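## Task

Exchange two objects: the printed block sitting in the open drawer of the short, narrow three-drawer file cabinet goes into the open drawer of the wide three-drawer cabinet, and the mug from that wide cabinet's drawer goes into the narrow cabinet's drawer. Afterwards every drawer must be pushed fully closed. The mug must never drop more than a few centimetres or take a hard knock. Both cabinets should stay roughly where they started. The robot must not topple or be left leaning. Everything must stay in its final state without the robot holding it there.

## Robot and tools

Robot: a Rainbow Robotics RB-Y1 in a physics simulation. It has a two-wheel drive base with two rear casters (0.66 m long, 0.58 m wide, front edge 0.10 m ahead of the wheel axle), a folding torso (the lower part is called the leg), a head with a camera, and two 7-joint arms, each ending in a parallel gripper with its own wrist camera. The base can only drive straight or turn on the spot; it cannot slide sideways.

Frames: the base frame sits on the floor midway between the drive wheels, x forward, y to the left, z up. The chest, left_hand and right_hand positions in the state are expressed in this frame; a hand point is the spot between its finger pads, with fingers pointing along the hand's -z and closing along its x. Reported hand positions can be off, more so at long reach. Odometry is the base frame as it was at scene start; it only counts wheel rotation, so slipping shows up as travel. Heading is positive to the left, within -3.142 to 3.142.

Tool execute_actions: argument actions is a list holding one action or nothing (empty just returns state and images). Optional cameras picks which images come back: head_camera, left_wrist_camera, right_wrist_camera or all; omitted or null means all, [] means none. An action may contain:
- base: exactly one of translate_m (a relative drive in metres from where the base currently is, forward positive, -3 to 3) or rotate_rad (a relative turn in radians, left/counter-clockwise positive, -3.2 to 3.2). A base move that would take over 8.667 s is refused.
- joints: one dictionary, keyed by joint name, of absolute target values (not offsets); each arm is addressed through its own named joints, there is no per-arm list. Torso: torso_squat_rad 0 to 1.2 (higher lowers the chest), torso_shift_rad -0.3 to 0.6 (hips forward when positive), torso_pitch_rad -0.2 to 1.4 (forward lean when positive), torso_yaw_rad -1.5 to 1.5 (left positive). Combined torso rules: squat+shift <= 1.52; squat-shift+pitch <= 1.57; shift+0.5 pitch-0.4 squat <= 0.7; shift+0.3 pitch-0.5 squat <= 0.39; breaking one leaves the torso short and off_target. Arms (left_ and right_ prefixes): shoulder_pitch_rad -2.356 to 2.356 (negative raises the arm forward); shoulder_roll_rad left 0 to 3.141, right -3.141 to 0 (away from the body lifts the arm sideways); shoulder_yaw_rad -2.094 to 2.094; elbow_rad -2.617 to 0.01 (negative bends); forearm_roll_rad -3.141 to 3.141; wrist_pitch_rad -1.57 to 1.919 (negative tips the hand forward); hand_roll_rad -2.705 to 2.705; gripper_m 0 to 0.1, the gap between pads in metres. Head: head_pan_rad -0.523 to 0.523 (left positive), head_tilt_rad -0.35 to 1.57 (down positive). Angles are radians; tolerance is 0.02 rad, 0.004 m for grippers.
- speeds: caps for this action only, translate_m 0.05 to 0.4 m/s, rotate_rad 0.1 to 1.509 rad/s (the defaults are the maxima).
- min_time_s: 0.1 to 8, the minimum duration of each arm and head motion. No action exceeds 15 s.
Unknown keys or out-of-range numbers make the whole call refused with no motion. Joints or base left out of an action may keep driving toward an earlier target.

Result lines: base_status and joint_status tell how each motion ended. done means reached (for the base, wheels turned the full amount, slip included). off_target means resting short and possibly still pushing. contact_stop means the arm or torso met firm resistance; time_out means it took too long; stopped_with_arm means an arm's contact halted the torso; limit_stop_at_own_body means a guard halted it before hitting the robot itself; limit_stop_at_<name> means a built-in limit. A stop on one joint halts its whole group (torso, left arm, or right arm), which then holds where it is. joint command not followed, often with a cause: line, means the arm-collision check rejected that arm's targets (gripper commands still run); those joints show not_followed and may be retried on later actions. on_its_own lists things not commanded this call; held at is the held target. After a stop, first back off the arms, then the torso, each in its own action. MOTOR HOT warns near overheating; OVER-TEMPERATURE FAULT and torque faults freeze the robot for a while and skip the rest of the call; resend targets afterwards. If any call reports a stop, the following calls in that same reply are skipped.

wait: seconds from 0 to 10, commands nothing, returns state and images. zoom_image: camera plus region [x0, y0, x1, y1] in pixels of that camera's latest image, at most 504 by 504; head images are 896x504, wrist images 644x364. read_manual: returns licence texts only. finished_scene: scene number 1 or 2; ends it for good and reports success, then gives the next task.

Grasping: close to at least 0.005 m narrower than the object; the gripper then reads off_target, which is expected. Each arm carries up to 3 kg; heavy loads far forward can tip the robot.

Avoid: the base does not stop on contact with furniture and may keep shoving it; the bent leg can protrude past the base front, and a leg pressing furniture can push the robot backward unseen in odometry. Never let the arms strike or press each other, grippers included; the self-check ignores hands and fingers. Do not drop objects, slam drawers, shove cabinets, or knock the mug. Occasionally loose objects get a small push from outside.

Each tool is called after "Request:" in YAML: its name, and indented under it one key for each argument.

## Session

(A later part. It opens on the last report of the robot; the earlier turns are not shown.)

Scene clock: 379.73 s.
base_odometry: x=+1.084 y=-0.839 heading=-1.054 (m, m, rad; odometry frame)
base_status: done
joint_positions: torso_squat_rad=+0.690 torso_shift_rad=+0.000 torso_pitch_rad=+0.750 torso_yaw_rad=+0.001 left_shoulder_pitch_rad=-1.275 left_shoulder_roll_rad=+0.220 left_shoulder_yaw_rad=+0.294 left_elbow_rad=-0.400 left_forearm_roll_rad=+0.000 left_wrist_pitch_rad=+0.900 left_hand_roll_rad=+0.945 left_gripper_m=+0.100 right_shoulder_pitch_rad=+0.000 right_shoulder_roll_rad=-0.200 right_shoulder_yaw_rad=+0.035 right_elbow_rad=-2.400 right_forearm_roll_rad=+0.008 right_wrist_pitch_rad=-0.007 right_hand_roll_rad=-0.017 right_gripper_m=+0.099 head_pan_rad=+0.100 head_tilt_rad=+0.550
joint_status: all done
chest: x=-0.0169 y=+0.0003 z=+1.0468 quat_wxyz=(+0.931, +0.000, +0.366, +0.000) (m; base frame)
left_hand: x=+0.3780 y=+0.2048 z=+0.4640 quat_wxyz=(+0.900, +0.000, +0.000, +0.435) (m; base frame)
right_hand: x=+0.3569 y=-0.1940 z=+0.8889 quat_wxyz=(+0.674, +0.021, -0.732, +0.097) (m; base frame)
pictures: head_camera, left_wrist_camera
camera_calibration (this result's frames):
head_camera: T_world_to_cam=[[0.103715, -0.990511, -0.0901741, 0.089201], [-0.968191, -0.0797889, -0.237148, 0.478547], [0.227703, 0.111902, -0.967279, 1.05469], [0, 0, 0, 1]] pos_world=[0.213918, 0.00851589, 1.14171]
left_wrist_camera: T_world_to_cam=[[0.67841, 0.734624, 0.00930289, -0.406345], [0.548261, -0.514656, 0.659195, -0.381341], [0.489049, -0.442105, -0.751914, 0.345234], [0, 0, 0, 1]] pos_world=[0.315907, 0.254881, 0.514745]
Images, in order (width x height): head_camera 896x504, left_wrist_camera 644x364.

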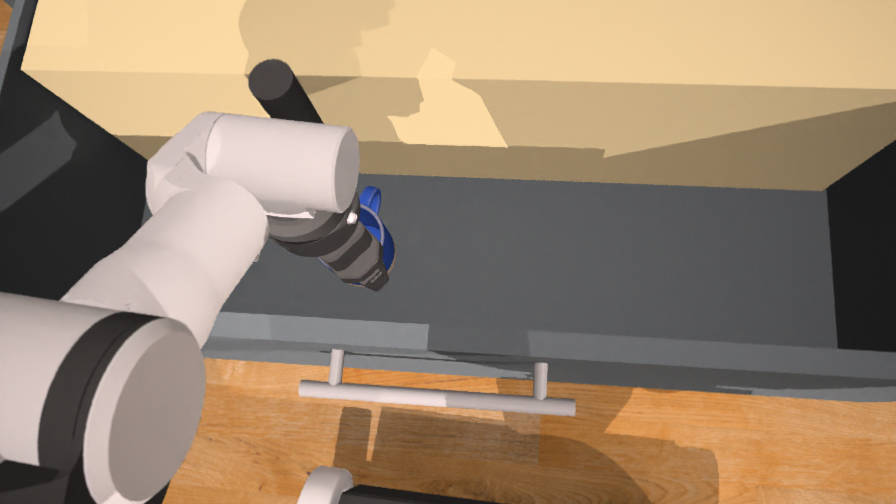

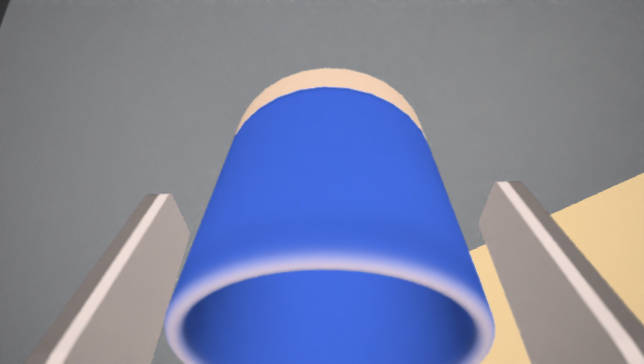

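Request:
execute_actions:
  actions:
    - {"joints":{"torso_squat_rad":0.715}}
  cameras: []

Request:
execute_actions:
  actions:
    - {"joints":{"left_gripper_m":0.062}}
  cameras: ["left_wrist_camera","head_camera"]

Scene clock: 383.13 s.
base_odometry: x=+1.084 y=-0.839 heading=-1.054 (m, m, rad; odometry frame)
base_status: not commanded
joint_positions: torso_squat_rad=+0.715 torso_shift_rad=+0.000 torso_pitch_rad=+0.750 torso_yaw_rad=+0.001 left_shoulder_pitch_rad=-1.275 left_shoulder_roll_rad=+0.220 left_shoulder_yaw_rad=+0.294 left_elbow_rad=-0.400 left_forearm_roll_rad=+0.000 left_wrist_pitch_rad=+0.900 left_hand_roll_rad=+0.945 left_gripper_m=+0.100 right_shoulder_pitch_rad=+0.000 right_shoulder_roll_rad=-0.200 right_shoulder_yaw_rad=+0.035 right_elbow_rad=-2.400 right_forearm_roll_rad=+0.008 right_wrist_pitch_rad=-0.007 right_hand_roll_rad=-0.017 right_gripper_m=+0.099 head_pan_rad=+0.100 head_tilt_rad=+0.550
joint_status: all done
chest: x=-0.0169 y=+0.0003 z=+1.0355 quat_wxyz=(+0.931, +0.000, +0.366, +0.000) (m; base frame)
left_hand: x=+0.3780 y=+0.2048 z=+0.4527 quat_wxyz=(+0.900, +0.000, +0.000, +0.435) (m; base frame)
right_hand: x=+0.3569 y=-0.1940 z=+0.8776 quat_wxyz=(+0.674, +0.021, -0.732, +0.097) (m; base frame)
pictures: none
No camera images: the call's "cameras" was empty. Leave "cameras" out to get every camera's image.

Scene clock: 384.00 s.
base_odometry: x=+1.084 y=-0.839 heading=-1.054 (m, m, rad; odometry frame)
base_status: not commanded
joint_positions: torso_squat_rad=+0.715 torso_shift_rad=+0.000 torso_pitch_rad=+0.750 torso_yaw_rad=+0.001 left_shoulder_pitch_rad=-1.275 left_shoulder_roll_rad=+0.220 left_shoulder_yaw_rad=+0.294 left_elbow_rad=-0.400 left_forearm_roll_rad=+0.000 left_wrist_pitch_rad=+0.900 left_hand_roll_rad=+0.945 left_gripper_m=+0.081 right_shoulder_pitch_rad=+0.000 right_shoulder_roll_rad=-0.200 right_shoulder_yaw_rad=+0.035 right_elbow_rad=-2.400 right_forearm_roll_rad=+0.008 right_wrist_pitch_rad=-0.007 right_hand_roll_rad=-0.017 right_gripper_m=+0.099 head_pan_rad=+0.100 head_tilt_rad=+0.550
joint_status: left_gripper_m off_target (ended at +0.081, target +0.062)
chest: x=-0.0169 y=+0.0003 z=+1.0355 quat_wxyz=(+0.931, +0.000, +0.366, +0.000) (m; base frame)
left_hand: x=+0.3780 y=+0.2048 z=+0.4527 quat_wxyz=(+0.900, +0.000, +0.000, +0.435) (m; base frame)
right_hand: x=+0.3569 y=-0.1940 z=+0.8776 quat_wxyz=(+0.674, +0.021, -0.732, +0.097) (m; base frame)
pictures: head_camera, left_wrist_camera
camera_calibration (this result's frames):
head_camera: T_world_to_cam=[[0.103719, -0.990511, -0.0901696, 0.0881767], [-0.968182, -0.0797885, -0.237187, 0.475885], [0.227741, 0.111901, -0.96727, 1.04376], [0, 0, 0, 1]] pos_world=[0.213891, 0.0085122, 1.13042]
left_wrist_camera: T_world_to_cam=[[0.678418, 0.734617, 0.00930343, -0.406221], [0.548243, -0.51465, 0.659215, -0.373912], [0.489059, -0.442123, -0.751897, 0.336739], [0, 0, 0, 1]] pos_world=[0.315898, 0.254863, 0.503461]
Images, in order (width x height): head_camera 896x504, left_wrist_camera 644x364.

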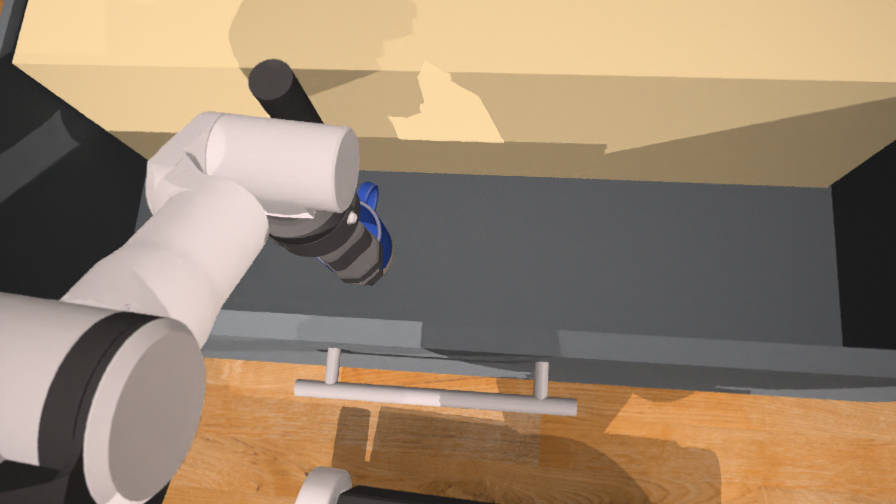

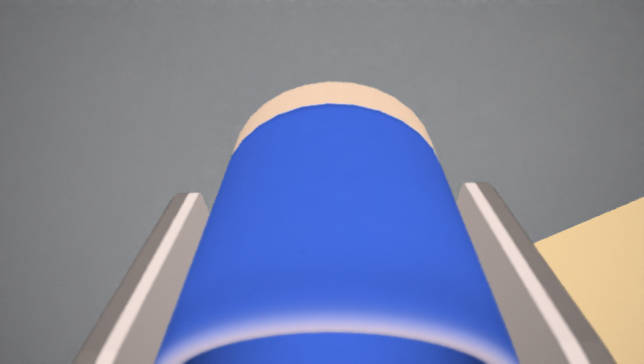

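Request:
execute_actions:
  actions:
    - {"joints":{"torso_squat_rad":0.0}}
  cameras: ["left_wrist_camera","head_camera"]

Request:
execute_actions:
  actions:
    - {"joints":{"torso_pitch_rad":0.4,"left_shoulder_pitch_rad":-1.22,"left_shoulder_roll_rad":0.225,"left_shoulder_yaw_rad":0.327,"left_elbow_rad":-0.55,"left_wrist_pitch_rad":1.35,"head_tilt_rad":0.7},"min_time_s":1.4}
  cameras: ["left_wrist_camera","head_camera"]

Scene clock: 402.27 s.
base_odometry: x=+1.084 y=-0.839 heading=-1.054 (m, m, rad; odometry frame)
base_status: not commanded
joint_positions: torso_squat_rad=+0.000 torso_shift_rad=+0.000 torso_pitch_rad=+0.750 torso_yaw_rad=+0.001 left_shoulder_pitch_rad=-1.275 left_shoulder_roll_rad=+0.220 left_shoulder_yaw_rad=+0.294 left_elbow_rad=-0.400 left_forearm_roll_rad=+0.000 left_wrist_pitch_rad=+0.900 left_hand_roll_rad=+0.945 left_gripper_m=+0.081 right_shoulder_pitch_rad=+0.000 right_shoulder_roll_rad=-0.200 right_shoulder_yaw_rad=+0.035 right_elbow_rad=-2.400 right_forearm_roll_rad=+0.008 right_wrist_pitch_rad=-0.007 right_hand_roll_rad=-0.017 right_gripper_m=+0.099 head_pan_rad=+0.100 head_tilt_rad=+0.550
joint_status: all done
chest: x=-0.0168 y=+0.0004 z=+1.2069 quat_wxyz=(+0.930, +0.000, +0.366, +0.000) (m; base frame)
left_hand: x=+0.3779 y=+0.2049 z=+0.6239 quat_wxyz=(+0.900, +0.000, +0.000, +0.435) (m; base frame)
right_hand: x=+0.3570 y=-0.1939 z=+1.0489 quat_wxyz=(+0.674, +0.021, -0.732, +0.097) (m; base frame)
pictures: head_camera, left_wrist_camera
camera_calibration (this result's frames):
head_camera: T_world_to_cam=[[0.103695, -0.990511, -0.0901964, 0.1037], [-0.968243, -0.0797887, -0.236936, 0.516393], [0.227492, 0.111901, -0.967329, 1.20955], [0, 0, 0, 1]] pos_world=[0.214079, 0.00856833, 1.30173]
left_wrist_camera: T_world_to_cam=[[0.678395, 0.734642, 0.00902608, -0.40764], [0.548557, -0.514654, 0.658951, -0.486631], [0.488738, -0.442078, -0.752132, 0.465819], [0, 0, 0, 1]] pos_world=[0.315822, 0.25495, 0.674703]
Images, in order (width x height): head_camera 896x504, left_wrist_camera 644x364.

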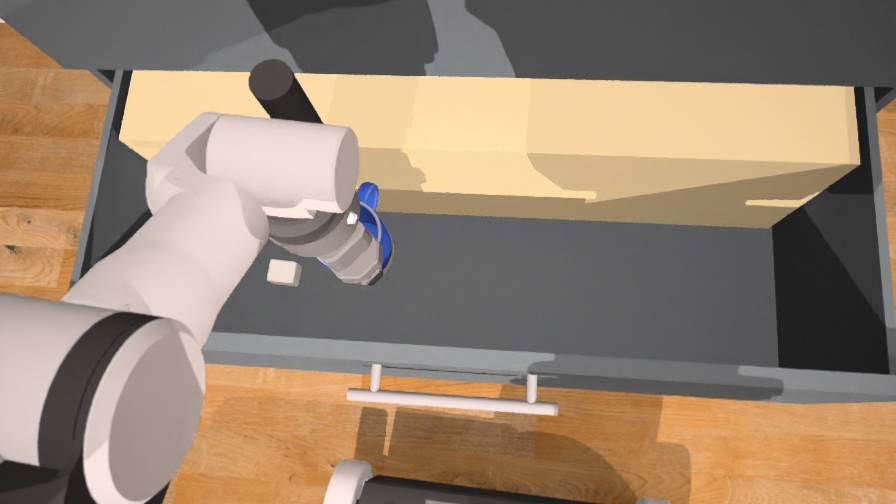

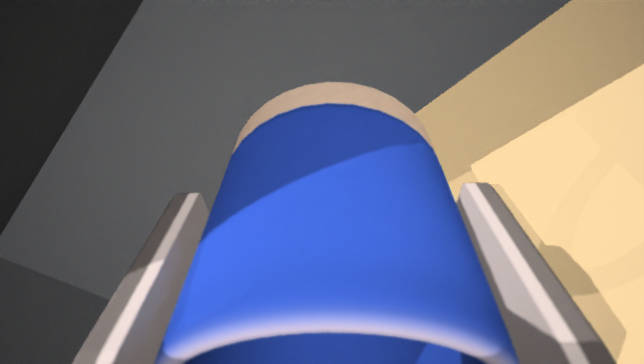

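Scene clock: 404.20 s.
base_odometry: x=+1.084 y=-0.839 heading=-1.054 (m, m, rad; odometry frame)
base_status: not commanded
joint_positions: torso_squat_rad=+0.000 torso_shift_rad=+0.000 torso_pitch_rad=+0.400 torso_yaw_rad=+0.001 left_shoulder_pitch_rad=-1.220 left_shoulder_roll_rad=+0.225 left_shoulder_yaw_rad=+0.326 left_elbow_rad=-0.550 left_forearm_roll_rad=+0.000 left_wrist_pitch_rad=+1.350 left_hand_roll_rad=+0.945 left_gripper_m=+0.081 right_shoulder_pitch_rad=+0.000 right_shoulder_roll_rad=-0.200 right_shoulder_yaw_rad=+0.035 right_elbow_rad=-2.400 right_forearm_roll_rad=+0.008 right_wrist_pitch_rad=-0.007 right_hand_roll_rad=-0.017 right_gripper_m=+0.099 head_pan_rad=+0.100 head_tilt_rad=+0.700
joint_status: all done
chest: x=-0.1073 y=+0.0004 z=+1.2655 quat_wxyz=(+0.980, +0.000, +0.199, +0.000) (m; base frame)
left_hand: x=+0.3860 y=+0.2206 z=+0.8518 quat_wxyz=(+0.890, +0.000, +0.000, +0.455) (m; base frame)
right_hand: x=+0.2981 y=-0.1939 z=+1.2453 quat_wxyz=(+0.536, +0.004, -0.838, +0.099) (m; base frame)
pictures: head_camera, left_wrist_camera
camera_calibration (this result's frames):
head_camera: T_world_to_cam=[[0.126441, -0.990481, -0.054411, 0.0766682], [-0.900896, -0.0916996, -0.424238, 0.671145], [0.41521, 0.10266, -0.903915, 1.2524], [0, 0, 0, 1]] pos_world=[0.0749269, 0.0089109, 1.42096]
left_wrist_camera: T_world_to_cam=[[0.645122, 0.764022, 0.00939874, -0.420718], [0.571173, -0.490382, 0.658246, -0.646627], [0.507523, -0.41928, -0.752745, 0.628486], [0, 0, 0, 1]] pos_world=[0.321779, 0.267855, 0.902683]
Images, in order (width x height): head_camera 896x504, left_wrist_camera 644x364.

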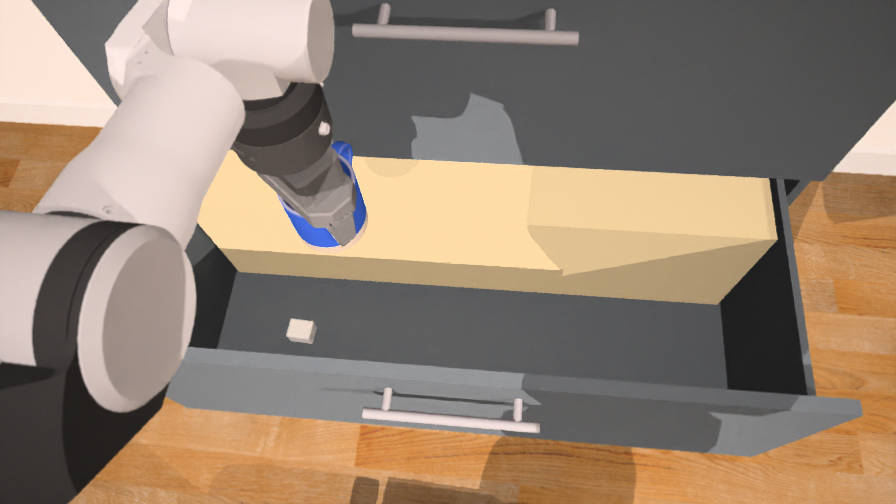

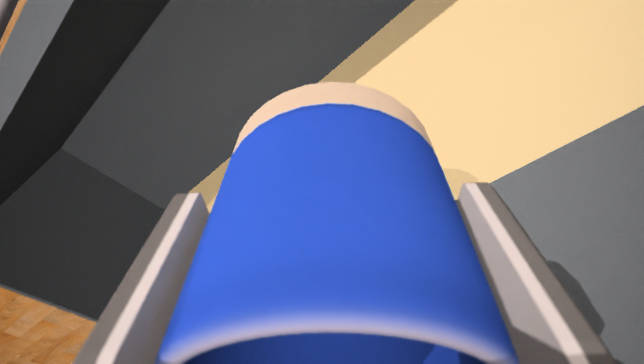

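Request:
execute_actions:
  actions:
    - {"base":{"translate_m":-0.45},"joints":{"head_tilt_rad":0.5,"head_pan_rad":0}}
  cameras: []

Request:
execute_actions:
  actions:
    - {"base":{"rotate_rad":0.025},"joints":{"torso_squat_rad":0.7,"left_shoulder_pitch_rad":-0.731,"left_shoulder_roll_rad":0.084,"left_shoulder_yaw_rad":0.23,"left_elbow_rad":-1.05,"right_shoulder_pitch_rad":-0.93,"right_shoulder_roll_rad":-0.135,"right_shoulder_yaw_rad":-0.278,"right_elbow_rad":-0.4,"right_forearm_roll_rad":0,"right_wrist_pitch_rad":-0.1,"right_hand_roll_rad":0,"right_gripper_m":0.0},"min_time_s":2.3}

Scene clock: 428.77 s.
base_odometry: x=+0.861 y=-0.448 heading=-1.055 (m, m, rad; odometry frame)
base_status: done
joint_positions: torso_squat_rad=+0.000 torso_shift_rad=+0.000 torso_pitch_rad=+0.400 torso_yaw_rad=+0.001 left_shoulder_pitch_rad=-1.220 left_shoulder_roll_rad=+0.225 left_shoulder_yaw_rad=+0.327 left_elbow_rad=-0.550 left_forearm_roll_rad=+0.000 left_wrist_pitch_rad=+1.350 left_hand_roll_rad=+0.945 left_gripper_m=+0.081 right_shoulder_pitch_rad=+0.000 right_shoulder_roll_rad=-0.200 right_shoulder_yaw_rad=+0.035 right_elbow_rad=-2.400 right_forearm_roll_rad=+0.008 right_wrist_pitch_rad=-0.007 right_hand_roll_rad=-0.017 right_gripper_m=+0.099 head_pan_rad=+0.000 head_tilt_rad=+0.500
joint_status: all done
chest: x=-0.1072 y=+0.0004 z=+1.2655 quat_wxyz=(+0.980, +0.000, +0.199, +0.000) (m; base frame)
left_hand: x=+0.3859 y=+0.2207 z=+0.8517 quat_wxyz=(+0.890, +0.000, +0.000, +0.455) (m; base frame)
right_hand: x=+0.2981 y=-0.1939 z=+1.2453 quat_wxyz=(+0.536, +0.004, -0.838, +0.099) (m; base frame)
pictures: none
No camera images: the call's "cameras" was empty. Leave "cameras" out to get every camera's image.

Scene clock: 431.93 s.
base_odometry: x=+0.861 y=-0.448 heading=-1.031 (m, m, rad; odometry frame)
base_status: done
joint_positions: torso_squat_rad=+0.700 torso_shift_rad=+0.000 torso_pitch_rad=+0.400 torso_yaw_rad=+0.001 left_shoulder_pitch_rad=-0.731 left_shoulder_roll_rad=+0.084 left_shoulder_yaw_rad=+0.230 left_elbow_rad=-1.050 left_forearm_roll_rad=+0.000 left_wrist_pitch_rad=+1.350 left_hand_roll_rad=+0.945 left_gripper_m=+0.081 right_shoulder_pitch_rad=-0.930 right_shoulder_roll_rad=-0.135 right_shoulder_yaw_rad=-0.278 right_elbow_rad=-0.400 right_forearm_roll_rad=+0.000 right_wrist_pitch_rad=-0.100 right_hand_roll_rad=+0.000 right_gripper_m=+0.000 head_pan_rad=+0.000 head_tilt_rad=+0.500
joint_status: all done
chest: x=-0.1073 y=+0.0004 z=+1.1009 quat_wxyz=(+0.980, +0.000, +0.199, +0.000) (m; base frame)
left_hand: x=+0.2778 y=+0.2203 z=+0.6030 quat_wxyz=(+0.890, +0.000, +0.000, +0.455) (m; base frame)
right_hand: x=+0.4590 y=-0.2197 z=+0.6396 quat_wxyz=(+0.877, +0.000, -0.480, +0.000) (m; base frame)
pictures: head_camera, left_wrist_camera, right_wrist_camera
camera_calibration (this result's frames):
head_camera: T_world_to_cam=[[0.0372857, -0.999269, -0.00848947, 0.00827007], [-0.804325, -0.0249682, -0.593665, 0.81839], [0.593019, 0.0289635, -0.804667, 0.978622], [0, 0, 0, 1]] pos_world=[0.0776017, 0.000353404, 1.27338]
left_wrist_camera: T_world_to_cam=[[0.644831, 0.76427, 0.00915992, -0.348127], [0.571033, -0.489689, 0.658883, -0.421712], [0.50805, -0.419637, -0.75219, 0.495586], [0, 0, 0, 1]] pos_world=[0.213512, 0.267522, 0.653822]
right_wrist_camera: T_world_to_cam=[[-0.559259, -0.000392036, -0.828993, 0.786084], [-0.559778, 0.737767, 0.377291, 0.204194], [0.611456, 0.675055, -0.412822, 0.218842], [0, 0, 0, 1]] pos_world=[0.420115, -0.29807, 0.664961]
Images, in order (width x height): head_camera 896x504, left_wrist_camera 644x364, right_wrist_camera 644x364.

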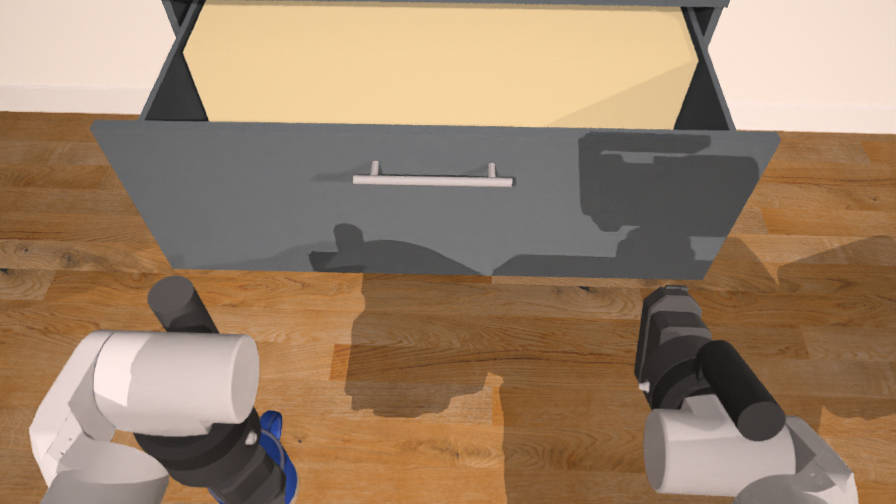

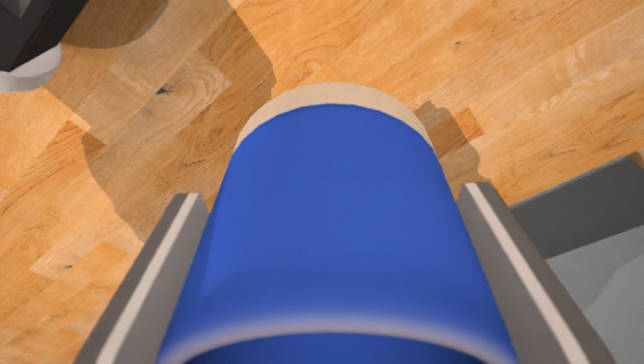

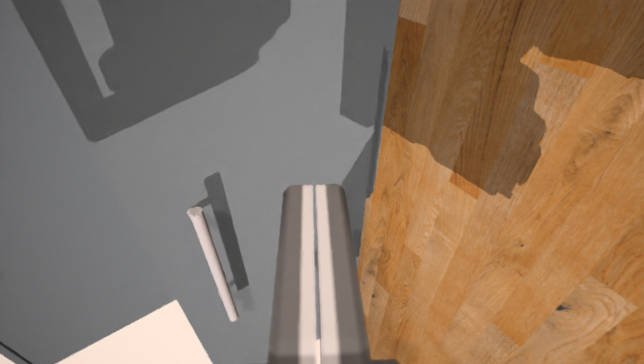

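Request:
execute_actions:
  actions:
    - {"base":{"translate_m":0.22},"speeds":{"translate_m":0.25}}
  cameras: ["head_camera","right_wrist_camera"]

Request:
execute_actions:
  actions:
    - {"base":{"translate_m":0.25},"speeds":{"translate_m":0.08}}
  cameras: ["head_camera","right_wrist_camera"]

Scene clock: 438.43 s.
base_odometry: x=+0.974 y=-0.637 heading=-1.030 (m, m, rad; odometry frame)
base_status: done
joint_positions: torso_squat_rad=+0.700 torso_shift_rad=+0.000 torso_pitch_rad=+0.400 torso_yaw_rad=+0.001 left_shoulder_pitch_rad=-0.731 left_shoulder_roll_rad=+0.084 left_shoulder_yaw_rad=+0.230 left_elbow_rad=-1.050 left_forearm_roll_rad=+0.000 left_wrist_pitch_rad=+1.350 left_hand_roll_rad=+0.945 left_gripper_m=+0.081 right_shoulder_pitch_rad=-0.930 right_shoulder_roll_rad=-0.135 right_shoulder_yaw_rad=-0.278 right_elbow_rad=-0.400 right_forearm_roll_rad=+0.000 right_wrist_pitch_rad=-0.100 right_hand_roll_rad=+0.000 right_gripper_m=+0.000 head_pan_rad=+0.000 head_tilt_rad=+0.500
joint_status: not commanded
chest: x=-0.1073 y=+0.0004 z=+1.1009 quat_wxyz=(+0.980, +0.000, +0.199, +0.000) (m; base frame)
left_hand: x=+0.2778 y=+0.2203 z=+0.6030 quat_wxyz=(+0.890, +0.000, +0.000, +0.455) (m; base frame)
right_hand: x=+0.4589 y=-0.2197 z=+0.6394 quat_wxyz=(+0.878, +0.000, -0.479, +0.000) (m; base frame)
pictures: head_camera, right_wrist_camera
camera_calibration (this result's frames):
head_camera: T_world_to_cam=[[0.0372803, -0.999269, -0.00849287, 0.0082707], [-0.8044, -0.0249655, -0.593563, 0.818314], [0.592917, 0.0289599, -0.804742, 0.978648], [0, 0, 0, 1]] pos_world=[0.0776862, 0.000352722, 1.27335]
right_wrist_camera: T_world_to_cam=[[-0.559636, -0.000368836, -0.828739, 0.785862], [-0.55958, 0.737786, 0.377548, 0.203973], [0.611292, 0.675035, -0.413098, 0.21908], [0, 0, 0, 1]] pos_world=[0.420014, -0.298085, 0.664766]
Images, in order (width x height): head_camera 896x504, right_wrist_camera 644x364.

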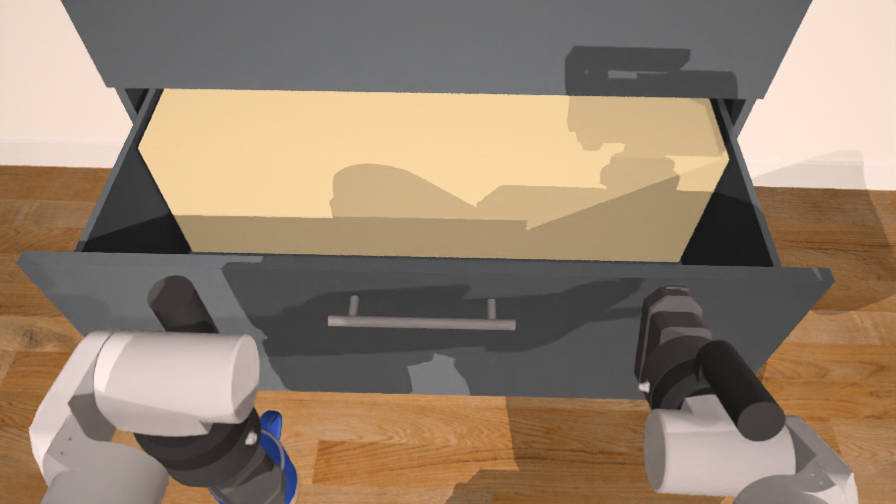

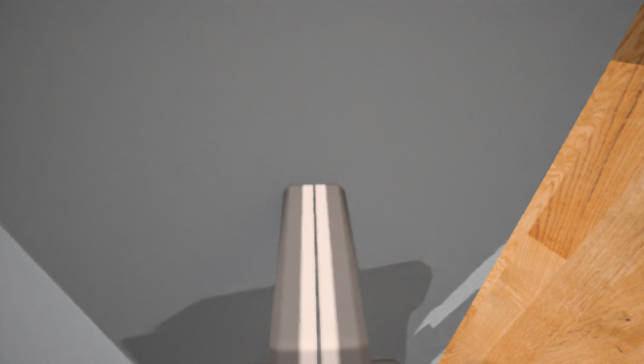

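Scene clock: 442.10 s.
base_odometry: x=+1.103 y=-0.851 heading=-1.029 (m, m, rad; odometry frame)
base_status: done
joint_positions: torso_squat_rad=+0.700 torso_shift_rad=+0.000 torso_pitch_rad=+0.400 torso_yaw_rad=+0.001 left_shoulder_pitch_rad=-0.731 left_shoulder_roll_rad=+0.084 left_shoulder_yaw_rad=+0.230 left_elbow_rad=-1.050 left_forearm_roll_rad=+0.000 left_wrist_pitch_rad=+1.350 left_hand_roll_rad=+0.945 left_gripper_m=+0.081 right_shoulder_pitch_rad=-0.930 right_shoulder_roll_rad=-0.135 right_shoulder_yaw_rad=-0.278 right_elbow_rad=-0.400 right_forearm_roll_rad=+0.000 right_wrist_pitch_rad=-0.100 right_hand_roll_rad=+0.000 right_gripper_m=+0.000 head_pan_rad=+0.000 head_tilt_rad=+0.500
joint_status: not commanded
chest: x=-0.1072 y=+0.0004 z=+1.1009 quat_wxyz=(+0.980, +0.000, +0.199, +0.000) (m; base frame)
left_hand: x=+0.2778 y=+0.2202 z=+0.6030 quat_wxyz=(+0.890, +0.000, +0.000, +0.455) (m; base frame)
right_hand: x=+0.4588 y=-0.2195 z=+0.6392 quat_wxyz=(+0.878, +0.000, -0.479, +0.000) (m; base frame)
pictures: head_camera, right_wrist_camera
camera_calibration (this result's frames):
head_camera: T_world_to_cam=[[0.0372212, -0.999271, -0.00847366, 0.00824094], [-0.804435, -0.024931, -0.593517, 0.818284], [0.592873, 0.0289079, -0.804777, 0.978658], [0, 0, 0, 1]] pos_world=[0.0777303, 0.000344579, 1.27334]
right_wrist_camera: T_world_to_cam=[[-0.559848, -0.000196198, -0.828595, 0.785737], [-0.559551, 0.737632, 0.377892, 0.203554], [0.611124, 0.675203, -0.413072, 0.219055], [0, 0, 0, 1]] pos_world=[0.419923, -0.2979, 0.664622]
Images, in order (width x height): head_camera 896x504, right_wrist_camera 644x364.

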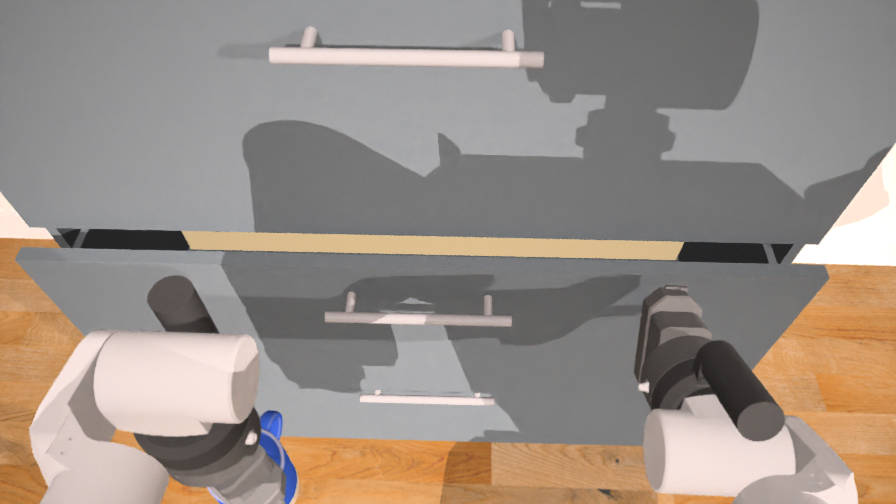

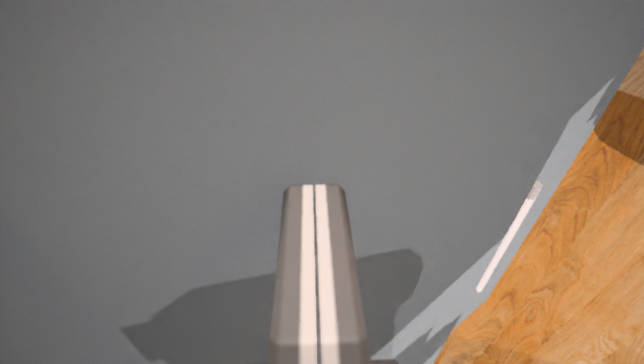

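Request:
execute_actions:
  actions:
    - {"base":{"translate_m":0.04},"speeds":{"translate_m":0.05}}
  cameras: ["head_camera"]

Scene clock: 446.93 s.
base_odometry: x=+1.124 y=-0.885 heading=-1.028 (m, m, rad; odometry frame)
base_status: done
joint_positions: torso_squat_rad=+0.700 torso_shift_rad=+0.000 torso_pitch_rad=+0.400 torso_yaw_rad=+0.000 left_shoulder_pitch_rad=-0.731 left_shoulder_roll_rad=+0.084 left_shoulder_yaw_rad=+0.230 left_elbow_rad=-1.050 left_forearm_roll_rad=+0.000 left_wrist_pitch_rad=+1.350 left_hand_roll_rad=+0.945 left_gripper_m=+0.081 right_shoulder_pitch_rad=-0.930 right_shoulder_roll_rad=-0.135 right_shoulder_yaw_rad=-0.278 right_elbow_rad=-0.400 right_forearm_roll_rad=+0.000 right_wrist_pitch_rad=-0.100 right_hand_roll_rad=+0.000 right_gripper_m=+0.000 head_pan_rad=+0.000 head_tilt_rad=+0.500
joint_status: not commanded
chest: x=-0.1073 y=+0.0004 z=+1.1009 quat_wxyz=(+0.980, +0.000, +0.199, +0.000) (m; base frame)
left_hand: x=+0.2778 y=+0.2202 z=+0.6030 quat_wxyz=(+0.890, +0.000, +0.000, +0.455) (m; base frame)
right_hand: x=+0.4587 y=-0.2195 z=+0.6393 quat_wxyz=(+0.878, +0.000, -0.479, +0.000) (m; base frame)
pictures: head_camera
camera_calibration (this result's frames):
head_camera: T_world_to_cam=[[0.0371982, -0.999272, -0.00847645, 0.00823938], [-0.804363, -0.0249073, -0.593615, 0.818342], [0.592972, 0.0288996, -0.804704, 0.978638], [0, 0, 0, 1]] pos_world=[0.0776333, 0.000333831, 1.27336]
Images, in order (width x height): head_camera 896x504.

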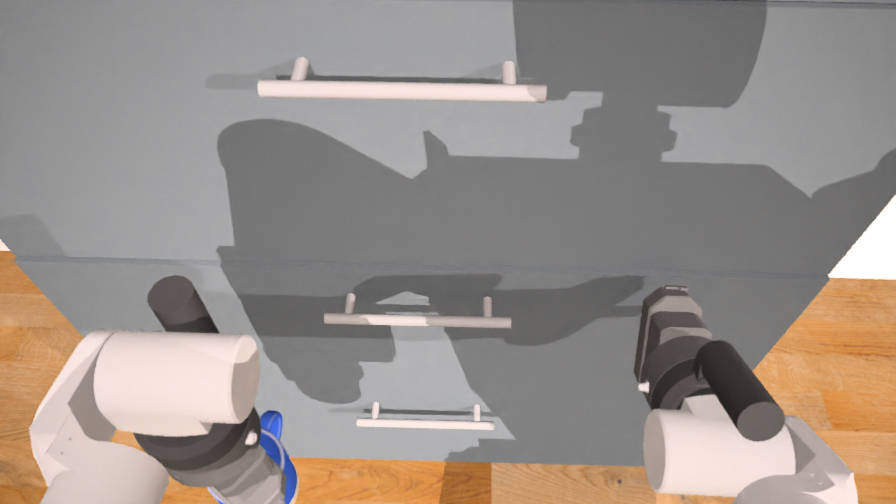

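Request:
zoom_image:
  camera: "head_camera"
  region: [0, 210, 160, 300]

Request:
zoom_image:
  camera: "head_camera"
  region: [736, 230, 896, 320]

Region (0, 210, 160, 300) of head_camera's 896x504 image, scaled by 3.150, with more detail than that image has; it fills the top 284 rows of this view, and the rest is white.

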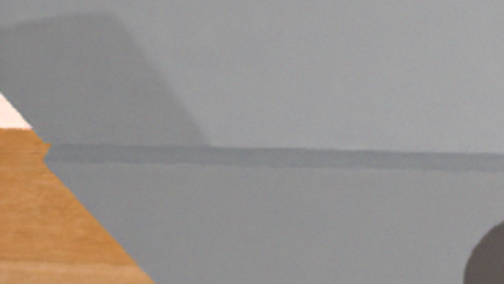

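Region (736, 230, 896, 320) of head_camera's 896x504 image, scaled by 3.150, with more detail than that image has; it fills the top 284 rows of this view, and the rest is white.

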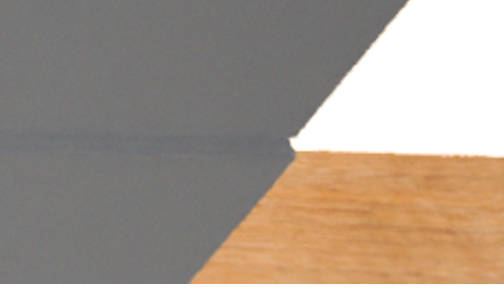

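Request:
execute_actions:
  actions:
    - {"base":{"translate_m":0.012},"speeds":{"translate_m":0.05}}
  cameras: ["head_camera"]

Request:
zoom_image:
  camera: "head_camera"
  region: [0, 210, 160, 300]

Scene clock: 452.17 s.
base_odometry: x=+1.130 y=-0.895 heading=-1.028 (m, m, rad; odometry frame)
base_status: done
joint_positions: torso_squat_rad=+0.700 torso_shift_rad=+0.000 torso_pitch_rad=+0.400 torso_yaw_rad=+0.000 left_shoulder_pitch_rad=-0.731 left_shoulder_roll_rad=+0.084 left_shoulder_yaw_rad=+0.230 left_elbow_rad=-1.050 left_forearm_roll_rad=+0.000 left_wrist_pitch_rad=+1.350 left_hand_roll_rad=+0.945 left_gripper_m=+0.081 right_shoulder_pitch_rad=-0.927 right_shoulder_roll_rad=-0.134 right_shoulder_yaw_rad=-0.278 right_elbow_rad=-0.398 right_forearm_roll_rad=+0.000 right_wrist_pitch_rad=-0.099 right_hand_roll_rad=+0.000 right_gripper_m=-0.001 head_pan_rad=+0.000 head_tilt_rad=+0.500
joint_status: not commanded
chest: x=-0.1074 y=+0.0004 z=+1.1009 quat_wxyz=(+0.980, +0.000, +0.199, +0.000) (m; base frame)
left_hand: x=+0.2778 y=+0.2201 z=+0.6031 quat_wxyz=(+0.890, +0.000, +0.000, +0.455) (m; base frame)
right_hand: x=+0.4564 y=-0.2199 z=+0.6369 quat_wxyz=(+0.879, +0.000, -0.477, +0.000) (m; base frame)
pictures: head_camera
camera_calibration (this result's frames):
head_camera: T_world_to_cam=[[0.0370828, -0.999276, -0.00845076, 0.0081946], [-0.80432, -0.0248274, -0.593678, 0.818345], [0.593039, 0.0288124, -0.804658, 0.978648], [0, 0, 0, 1]] pos_world=[0.0775306, 0.000308851, 1.27338]
Images, in order (width x height): head_camera 896x504.

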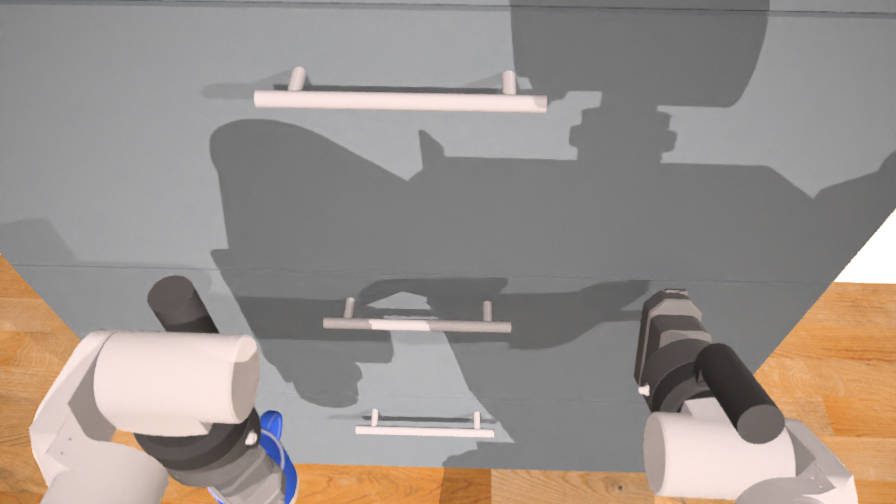

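Region (0, 210, 160, 300) of head_camera's 896x504 image, scaled by 3.150, with more detail than that image has; it fills the top 284 rows of this view, and the rest is white.

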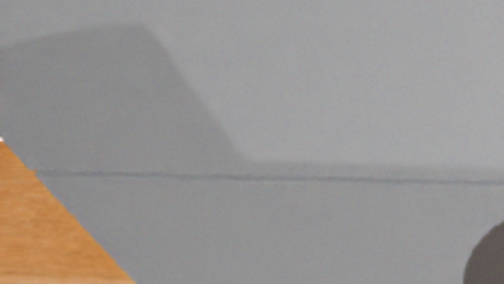

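Request:
execute_actions:
  actions:
    - {"base":{"translate_m":-0.3}}
  cameras: []

Request:
execute_actions:
  actions:
    - {"base":{"rotate_rad":0.562},"joints":{"torso_squat_rad":0.2,"torso_pitch_rad":0.6,"left_shoulder_pitch_rad":-1.316,"left_shoulder_roll_rad":0.257,"left_shoulder_yaw_rad":0.337,"left_elbow_rad":-0.55,"left_wrist_pitch_rad":1.25,"right_shoulder_pitch_rad":0,"right_shoulder_roll_rad":-0.2,"right_shoulder_yaw_rad":0,"right_elbow_rad":-2.4,"right_wrist_pitch_rad":0,"head_tilt_rad":0.2},"min_time_s":1.7}
  cameras: []

Request:
execute_actions:
  actions:
    - {"base":{"translate_m":-2.024}}
  cameras: []

Request:
execute_actions:
  actions:
    - {"base":{"rotate_rad":2.546},"speeds":{"rotate_rad":1.0}}
  cameras: ["head_camera","left_wrist_camera"]

Scene clock: 476.47 s.
base_odometry: x=+0.975 y=-0.638 heading=-1.027 (m, m, rad; odometry frame)
base_status: done
joint_positions: torso_squat_rad=+0.700 torso_shift_rad=+0.000 torso_pitch_rad=+0.400 torso_yaw_rad=+0.001 left_shoulder_pitch_rad=-0.731 left_shoulder_roll_rad=+0.084 left_shoulder_yaw_rad=+0.230 left_elbow_rad=-1.050 left_forearm_roll_rad=+0.000 left_wrist_pitch_rad=+1.350 left_hand_roll_rad=+0.945 left_gripper_m=+0.081 right_shoulder_pitch_rad=-0.930 right_shoulder_roll_rad=-0.135 right_shoulder_yaw_rad=-0.278 right_elbow_rad=-0.400 right_forearm_roll_rad=+0.000 right_wrist_pitch_rad=-0.100 right_hand_roll_rad=+0.000 right_gripper_m=+0.000 head_pan_rad=+0.000 head_tilt_rad=+0.500
joint_status: not commanded
chest: x=-0.1073 y=+0.0004 z=+1.1009 quat_wxyz=(+0.980, +0.000, +0.199, +0.000) (m; base frame)
left_hand: x=+0.2777 y=+0.2202 z=+0.6030 quat_wxyz=(+0.890, +0.000, +0.000, +0.455) (m; base frame)
right_hand: x=+0.4589 y=-0.2194 z=+0.6394 quat_wxyz=(+0.878, +0.000, -0.479, +0.000) (m; base frame)
pictures: none
No camera images: the call's "cameras" was empty. Leave "cameras" out to get every camera's image.

Scene clock: 479.10 s.
base_odometry: x=+0.975 y=-0.638 heading=-0.466 (m, m, rad; odometry frame)
base_status: done
joint_positions: torso_squat_rad=+0.200 torso_shift_rad=+0.000 torso_pitch_rad=+0.600 torso_yaw_rad=+0.001 left_shoulder_pitch_rad=-1.316 left_shoulder_roll_rad=+0.257 left_shoulder_yaw_rad=+0.337 left_elbow_rad=-0.550 left_forearm_roll_rad=+0.000 left_wrist_pitch_rad=+1.250 left_hand_roll_rad=+0.945 left_gripper_m=+0.081 right_shoulder_pitch_rad=+0.000 right_shoulder_roll_rad=-0.200 right_shoulder_yaw_rad=+0.000 right_elbow_rad=-2.400 right_forearm_roll_rad=+0.000 right_wrist_pitch_rad=+0.000 right_hand_roll_rad=+0.000 right_gripper_m=+0.000 head_pan_rad=+0.000 head_tilt_rad=+0.200
joint_status: all done
chest: x=-0.0530 y=+0.0004 z=+1.2219 quat_wxyz=(+0.955, +0.000, +0.296, +0.000) (m; base frame)
left_hand: x=+0.4265 y=+0.2202 z=+0.7559 quat_wxyz=(+0.891, +0.000, +0.000, +0.455) (m; base frame)
right_hand: x=+0.3423 y=-0.2072 z=+1.1222 quat_wxyz=(+0.618, -0.007, -0.780, +0.100) (m; base frame)
pictures: none
No camera images: the call's "cameras" was empty. Leave "cameras" out to get every camera's image.

Scene clock: 485.73 s.
base_odometry: x=-0.834 y=+0.270 heading=-0.465 (m, m, rad; odometry frame)
base_status: done
joint_positions: torso_squat_rad=+0.200 torso_shift_rad=+0.000 torso_pitch_rad=+0.600 torso_yaw_rad=+0.001 left_shoulder_pitch_rad=-1.316 left_shoulder_roll_rad=+0.257 left_shoulder_yaw_rad=+0.337 left_elbow_rad=-0.550 left_forearm_roll_rad=+0.000 left_wrist_pitch_rad=+1.250 left_hand_roll_rad=+0.945 left_gripper_m=+0.081 right_shoulder_pitch_rad=+0.000 right_shoulder_roll_rad=-0.200 right_shoulder_yaw_rad=+0.000 right_elbow_rad=-2.400 right_forearm_roll_rad=+0.000 right_wrist_pitch_rad=+0.000 right_hand_roll_rad=+0.000 right_gripper_m=+0.000 head_pan_rad=+0.000 head_tilt_rad=+0.200
joint_status: not commanded
chest: x=-0.0530 y=+0.0004 z=+1.2219 quat_wxyz=(+0.955, +0.000, +0.296, +0.000) (m; base frame)
left_hand: x=+0.4265 y=+0.2202 z=+0.7559 quat_wxyz=(+0.891, +0.000, +0.000, +0.455) (m; base frame)
right_hand: x=+0.3423 y=-0.2072 z=+1.1222 quat_wxyz=(+0.618, -0.007, -0.779, +0.100) (m; base frame)
pictures: none
No camera images: the call's "cameras" was empty. Leave "cameras" out to get every camera's image.

Scene clock: 490.63 s.
base_odometry: x=-0.834 y=+0.270 heading=+2.081 (m, m, rad; odometry frame)
base_status: done
joint_positions: torso_squat_rad=+0.200 torso_shift_rad=+0.000 torso_pitch_rad=+0.600 torso_yaw_rad=+0.001 left_shoulder_pitch_rad=-1.316 left_shoulder_roll_rad=+0.257 left_shoulder_yaw_rad=+0.337 left_elbow_rad=-0.550 left_forearm_roll_rad=+0.000 left_wrist_pitch_rad=+1.250 left_hand_roll_rad=+0.945 left_gripper_m=+0.081 right_shoulder_pitch_rad=+0.000 right_shoulder_roll_rad=-0.200 right_shoulder_yaw_rad=+0.000 right_elbow_rad=-2.400 right_forearm_roll_rad=+0.000 right_wrist_pitch_rad=+0.000 right_hand_roll_rad=+0.000 right_gripper_m=+0.000 head_pan_rad=+0.000 head_tilt_rad=+0.200
joint_status: not commanded
chest: x=-0.0530 y=+0.0004 z=+1.2219 quat_wxyz=(+0.955, +0.000, +0.296, +0.000) (m; base frame)
left_hand: x=+0.4266 y=+0.2202 z=+0.7560 quat_wxyz=(+0.891, +0.000, +0.000, +0.455) (m; base frame)
right_hand: x=+0.3423 y=-0.2072 z=+1.1222 quat_wxyz=(+0.618, -0.007, -0.779, +0.100) (m; base frame)
pictures: head_camera, left_wrist_camera
camera_calibration (this result's frames):
head_camera: T_world_to_cam=[[0.0379404, -0.999268, -0.00491474, 0.000900601], [-0.74106, -0.0248366, -0.670979, 1.04809], [0.670366, 0.0290994, -0.74146, 0.912832], [0, 0, 0, 1]] pos_world=[0.164729, 0.000368048, 1.38008]
left_wrist_camera: T_world_to_cam=[[0.645645, 0.763579, 0.00949708, -0.445858], [0.57055, -0.49062, 0.658608, -0.60687], [0.507559, -0.419809, -0.752426, 0.535414], [0, 0, 0, 1]] pos_world=[0.362361, 0.267476, 0.806784]
Images, in order (width x height): head_camera 896x504, left_wrist_camera 644x364.

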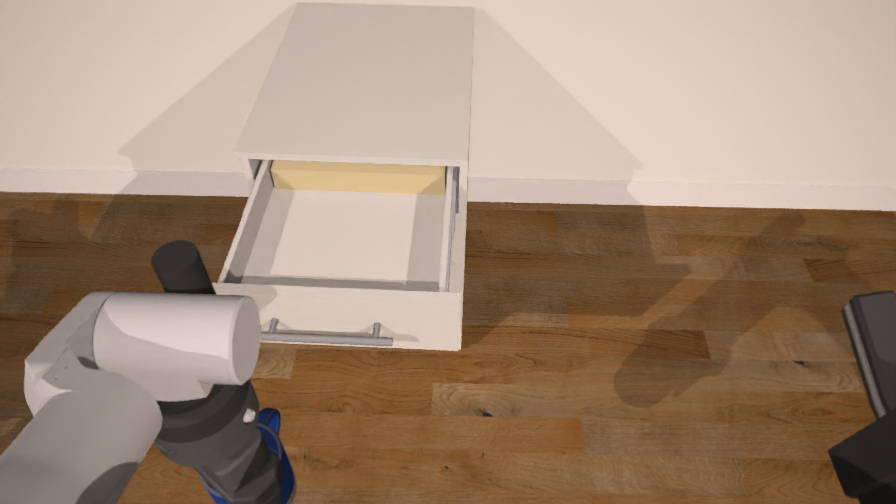

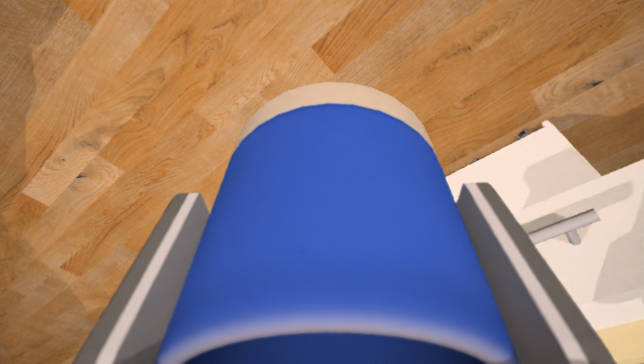

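Request:
execute_actions:
  actions:
    - {"base":{"translate_m":0.5},"joints":{"head_tilt_rad":0.55,"head_pan_rad":0.15},"speeds":{"translate_m":0.3}}
  cameras: ["head_camera","left_wrist_camera"]

Scene clock: 501.97 s.
base_odometry: x=-1.078 y=+0.706 heading=+2.081 (m, m, rad; odometry frame)
base_status: done
joint_positions: torso_squat_rad=+0.200 torso_shift_rad=+0.000 torso_pitch_rad=+0.600 torso_yaw_rad=+0.001 left_shoulder_pitch_rad=-1.316 left_shoulder_roll_rad=+0.257 left_shoulder_yaw_rad=+0.337 left_elbow_rad=-0.550 left_forearm_roll_rad=+0.000 left_wrist_pitch_rad=+1.250 left_hand_roll_rad=+0.945 left_gripper_m=+0.081 right_shoulder_pitch_rad=+0.000 right_shoulder_roll_rad=-0.200 right_shoulder_yaw_rad=+0.000 right_elbow_rad=-2.400 right_forearm_roll_rad=+0.000 right_wrist_pitch_rad=+0.000 right_hand_roll_rad=+0.000 right_gripper_m=+0.000 head_pan_rad=+0.150 head_tilt_rad=+0.550
joint_status: all done
chest: x=-0.0530 y=+0.0004 z=+1.2219 quat_wxyz=(+0.955, +0.000, +0.296, +0.000) (m; base frame)
left_hand: x=+0.4267 y=+0.2202 z=+0.7560 quat_wxyz=(+0.891, +0.000, +0.000, +0.455) (m; base frame)
right_hand: x=+0.3423 y=-0.2072 z=+1.1222 quat_wxyz=(+0.618, -0.007, -0.779, +0.100) (m; base frame)
pictures: head_camera, left_wrist_camera
camera_calibration (this result's frames):
head_camera: T_world_to_cam=[[0.156732, -0.982413, -0.101483, 0.124345], [-0.918103, -0.107052, -0.38161, 0.664244], [0.364034, 0.152983, -0.918736, 1.18031], [0, 0, 0, 1]] pos_world=[0.160682, 0.0127004, 1.35049]
left_wrist_camera: T_world_to_cam=[[0.645674, 0.763554, 0.00948513, -0.445882], [0.57052, -0.490623, 0.658632, -0.60692], [0.507555, -0.41985, -0.752405, 0.53534], [0, 0, 0, 1]] pos_world=[0.36244, 0.267449, 0.806759]
Images, in order (width x height): head_camera 896x504, left_wrist_camera 644x364.

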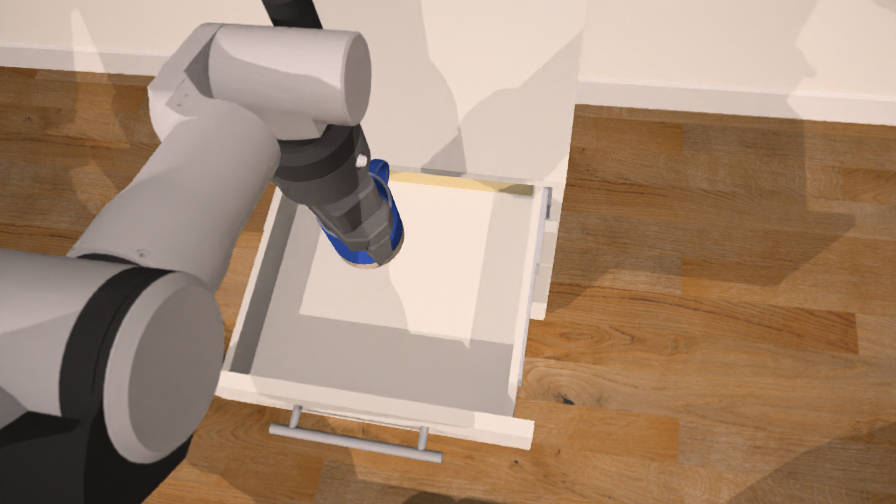

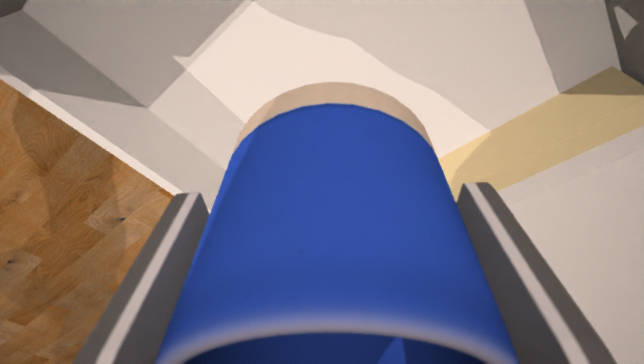

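Request:
execute_actions:
  actions:
    - {"base":{"translate_m":-0.02},"joints":{"torso_squat_rad":0.69}}
  cameras: ["head_camera","left_wrist_camera"]

Scene clock: 512.90 s.
base_odometry: x=-1.068 y=+0.689 heading=+2.081 (m, m, rad; odometry frame)
base_status: done
joint_positions: torso_squat_rad=+0.690 torso_shift_rad=+0.000 torso_pitch_rad=+0.600 torso_yaw_rad=+0.001 left_shoulder_pitch_rad=-1.316 left_shoulder_roll_rad=+0.257 left_shoulder_yaw_rad=+0.337 left_elbow_rad=-0.550 left_forearm_roll_rad=+0.000 left_wrist_pitch_rad=+1.250 left_hand_roll_rad=+0.945 left_gripper_m=+0.081 right_shoulder_pitch_rad=+0.000 right_shoulder_roll_rad=-0.200 right_shoulder_yaw_rad=+0.000 right_elbow_rad=-2.400 right_forearm_roll_rad=+0.000 right_wrist_pitch_rad=+0.000 right_hand_roll_rad=+0.000 right_gripper_m=+0.000 head_pan_rad=+0.150 head_tilt_rad=+0.550
joint_status: all done
chest: x=-0.0531 y=+0.0004 z=+1.0758 quat_wxyz=(+0.955, +0.000, +0.296, +0.000) (m; base frame)
left_hand: x=+0.4266 y=+0.2201 z=+0.6098 quat_wxyz=(+0.891, +0.000, +0.000, +0.455) (m; base frame)
right_hand: x=+0.3422 y=-0.2072 z=+0.9760 quat_wxyz=(+0.618, -0.007, -0.779, +0.100) (m; base frame)
pictures: head_camera, left_wrist_camera
camera_calibration (this result's frames):
head_camera: T_world_to_cam=[[0.15674, -0.982413, -0.101472, 0.109467], [-0.918079, -0.107054, -0.381668, 0.608447], [0.364093, 0.152982, -0.918713, 1.04605], [0, 0, 0, 1]] pos_world=[0.160584, 0.0126509, 1.20435]
left_wrist_camera: T_world_to_cam=[[0.645651, 0.763574, 0.00949463, -0.444411], [0.570541, -0.490619, 0.658617, -0.510609], [0.507561, -0.41982, -0.752419, 0.425409], [0, 0, 0, 1]] pos_world=[0.362337, 0.26742, 0.660601]
Images, in order (width x height): head_camera 896x504, left_wrist_camera 644x364.

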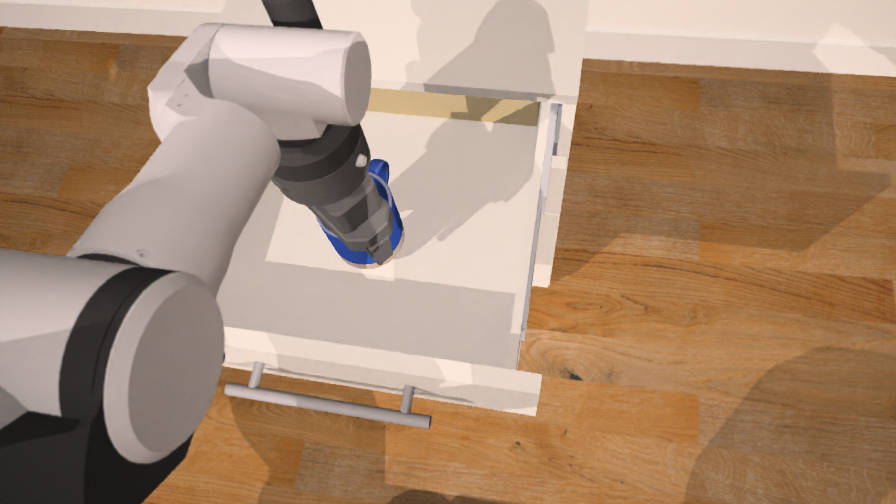

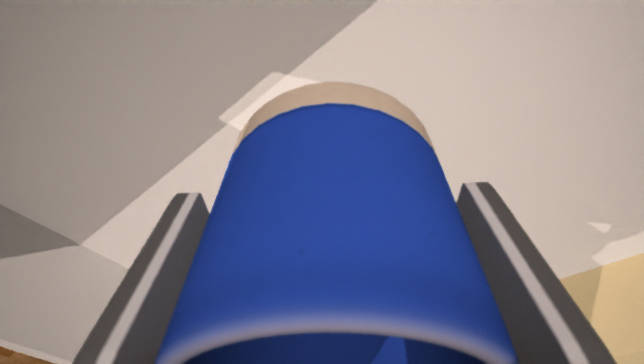

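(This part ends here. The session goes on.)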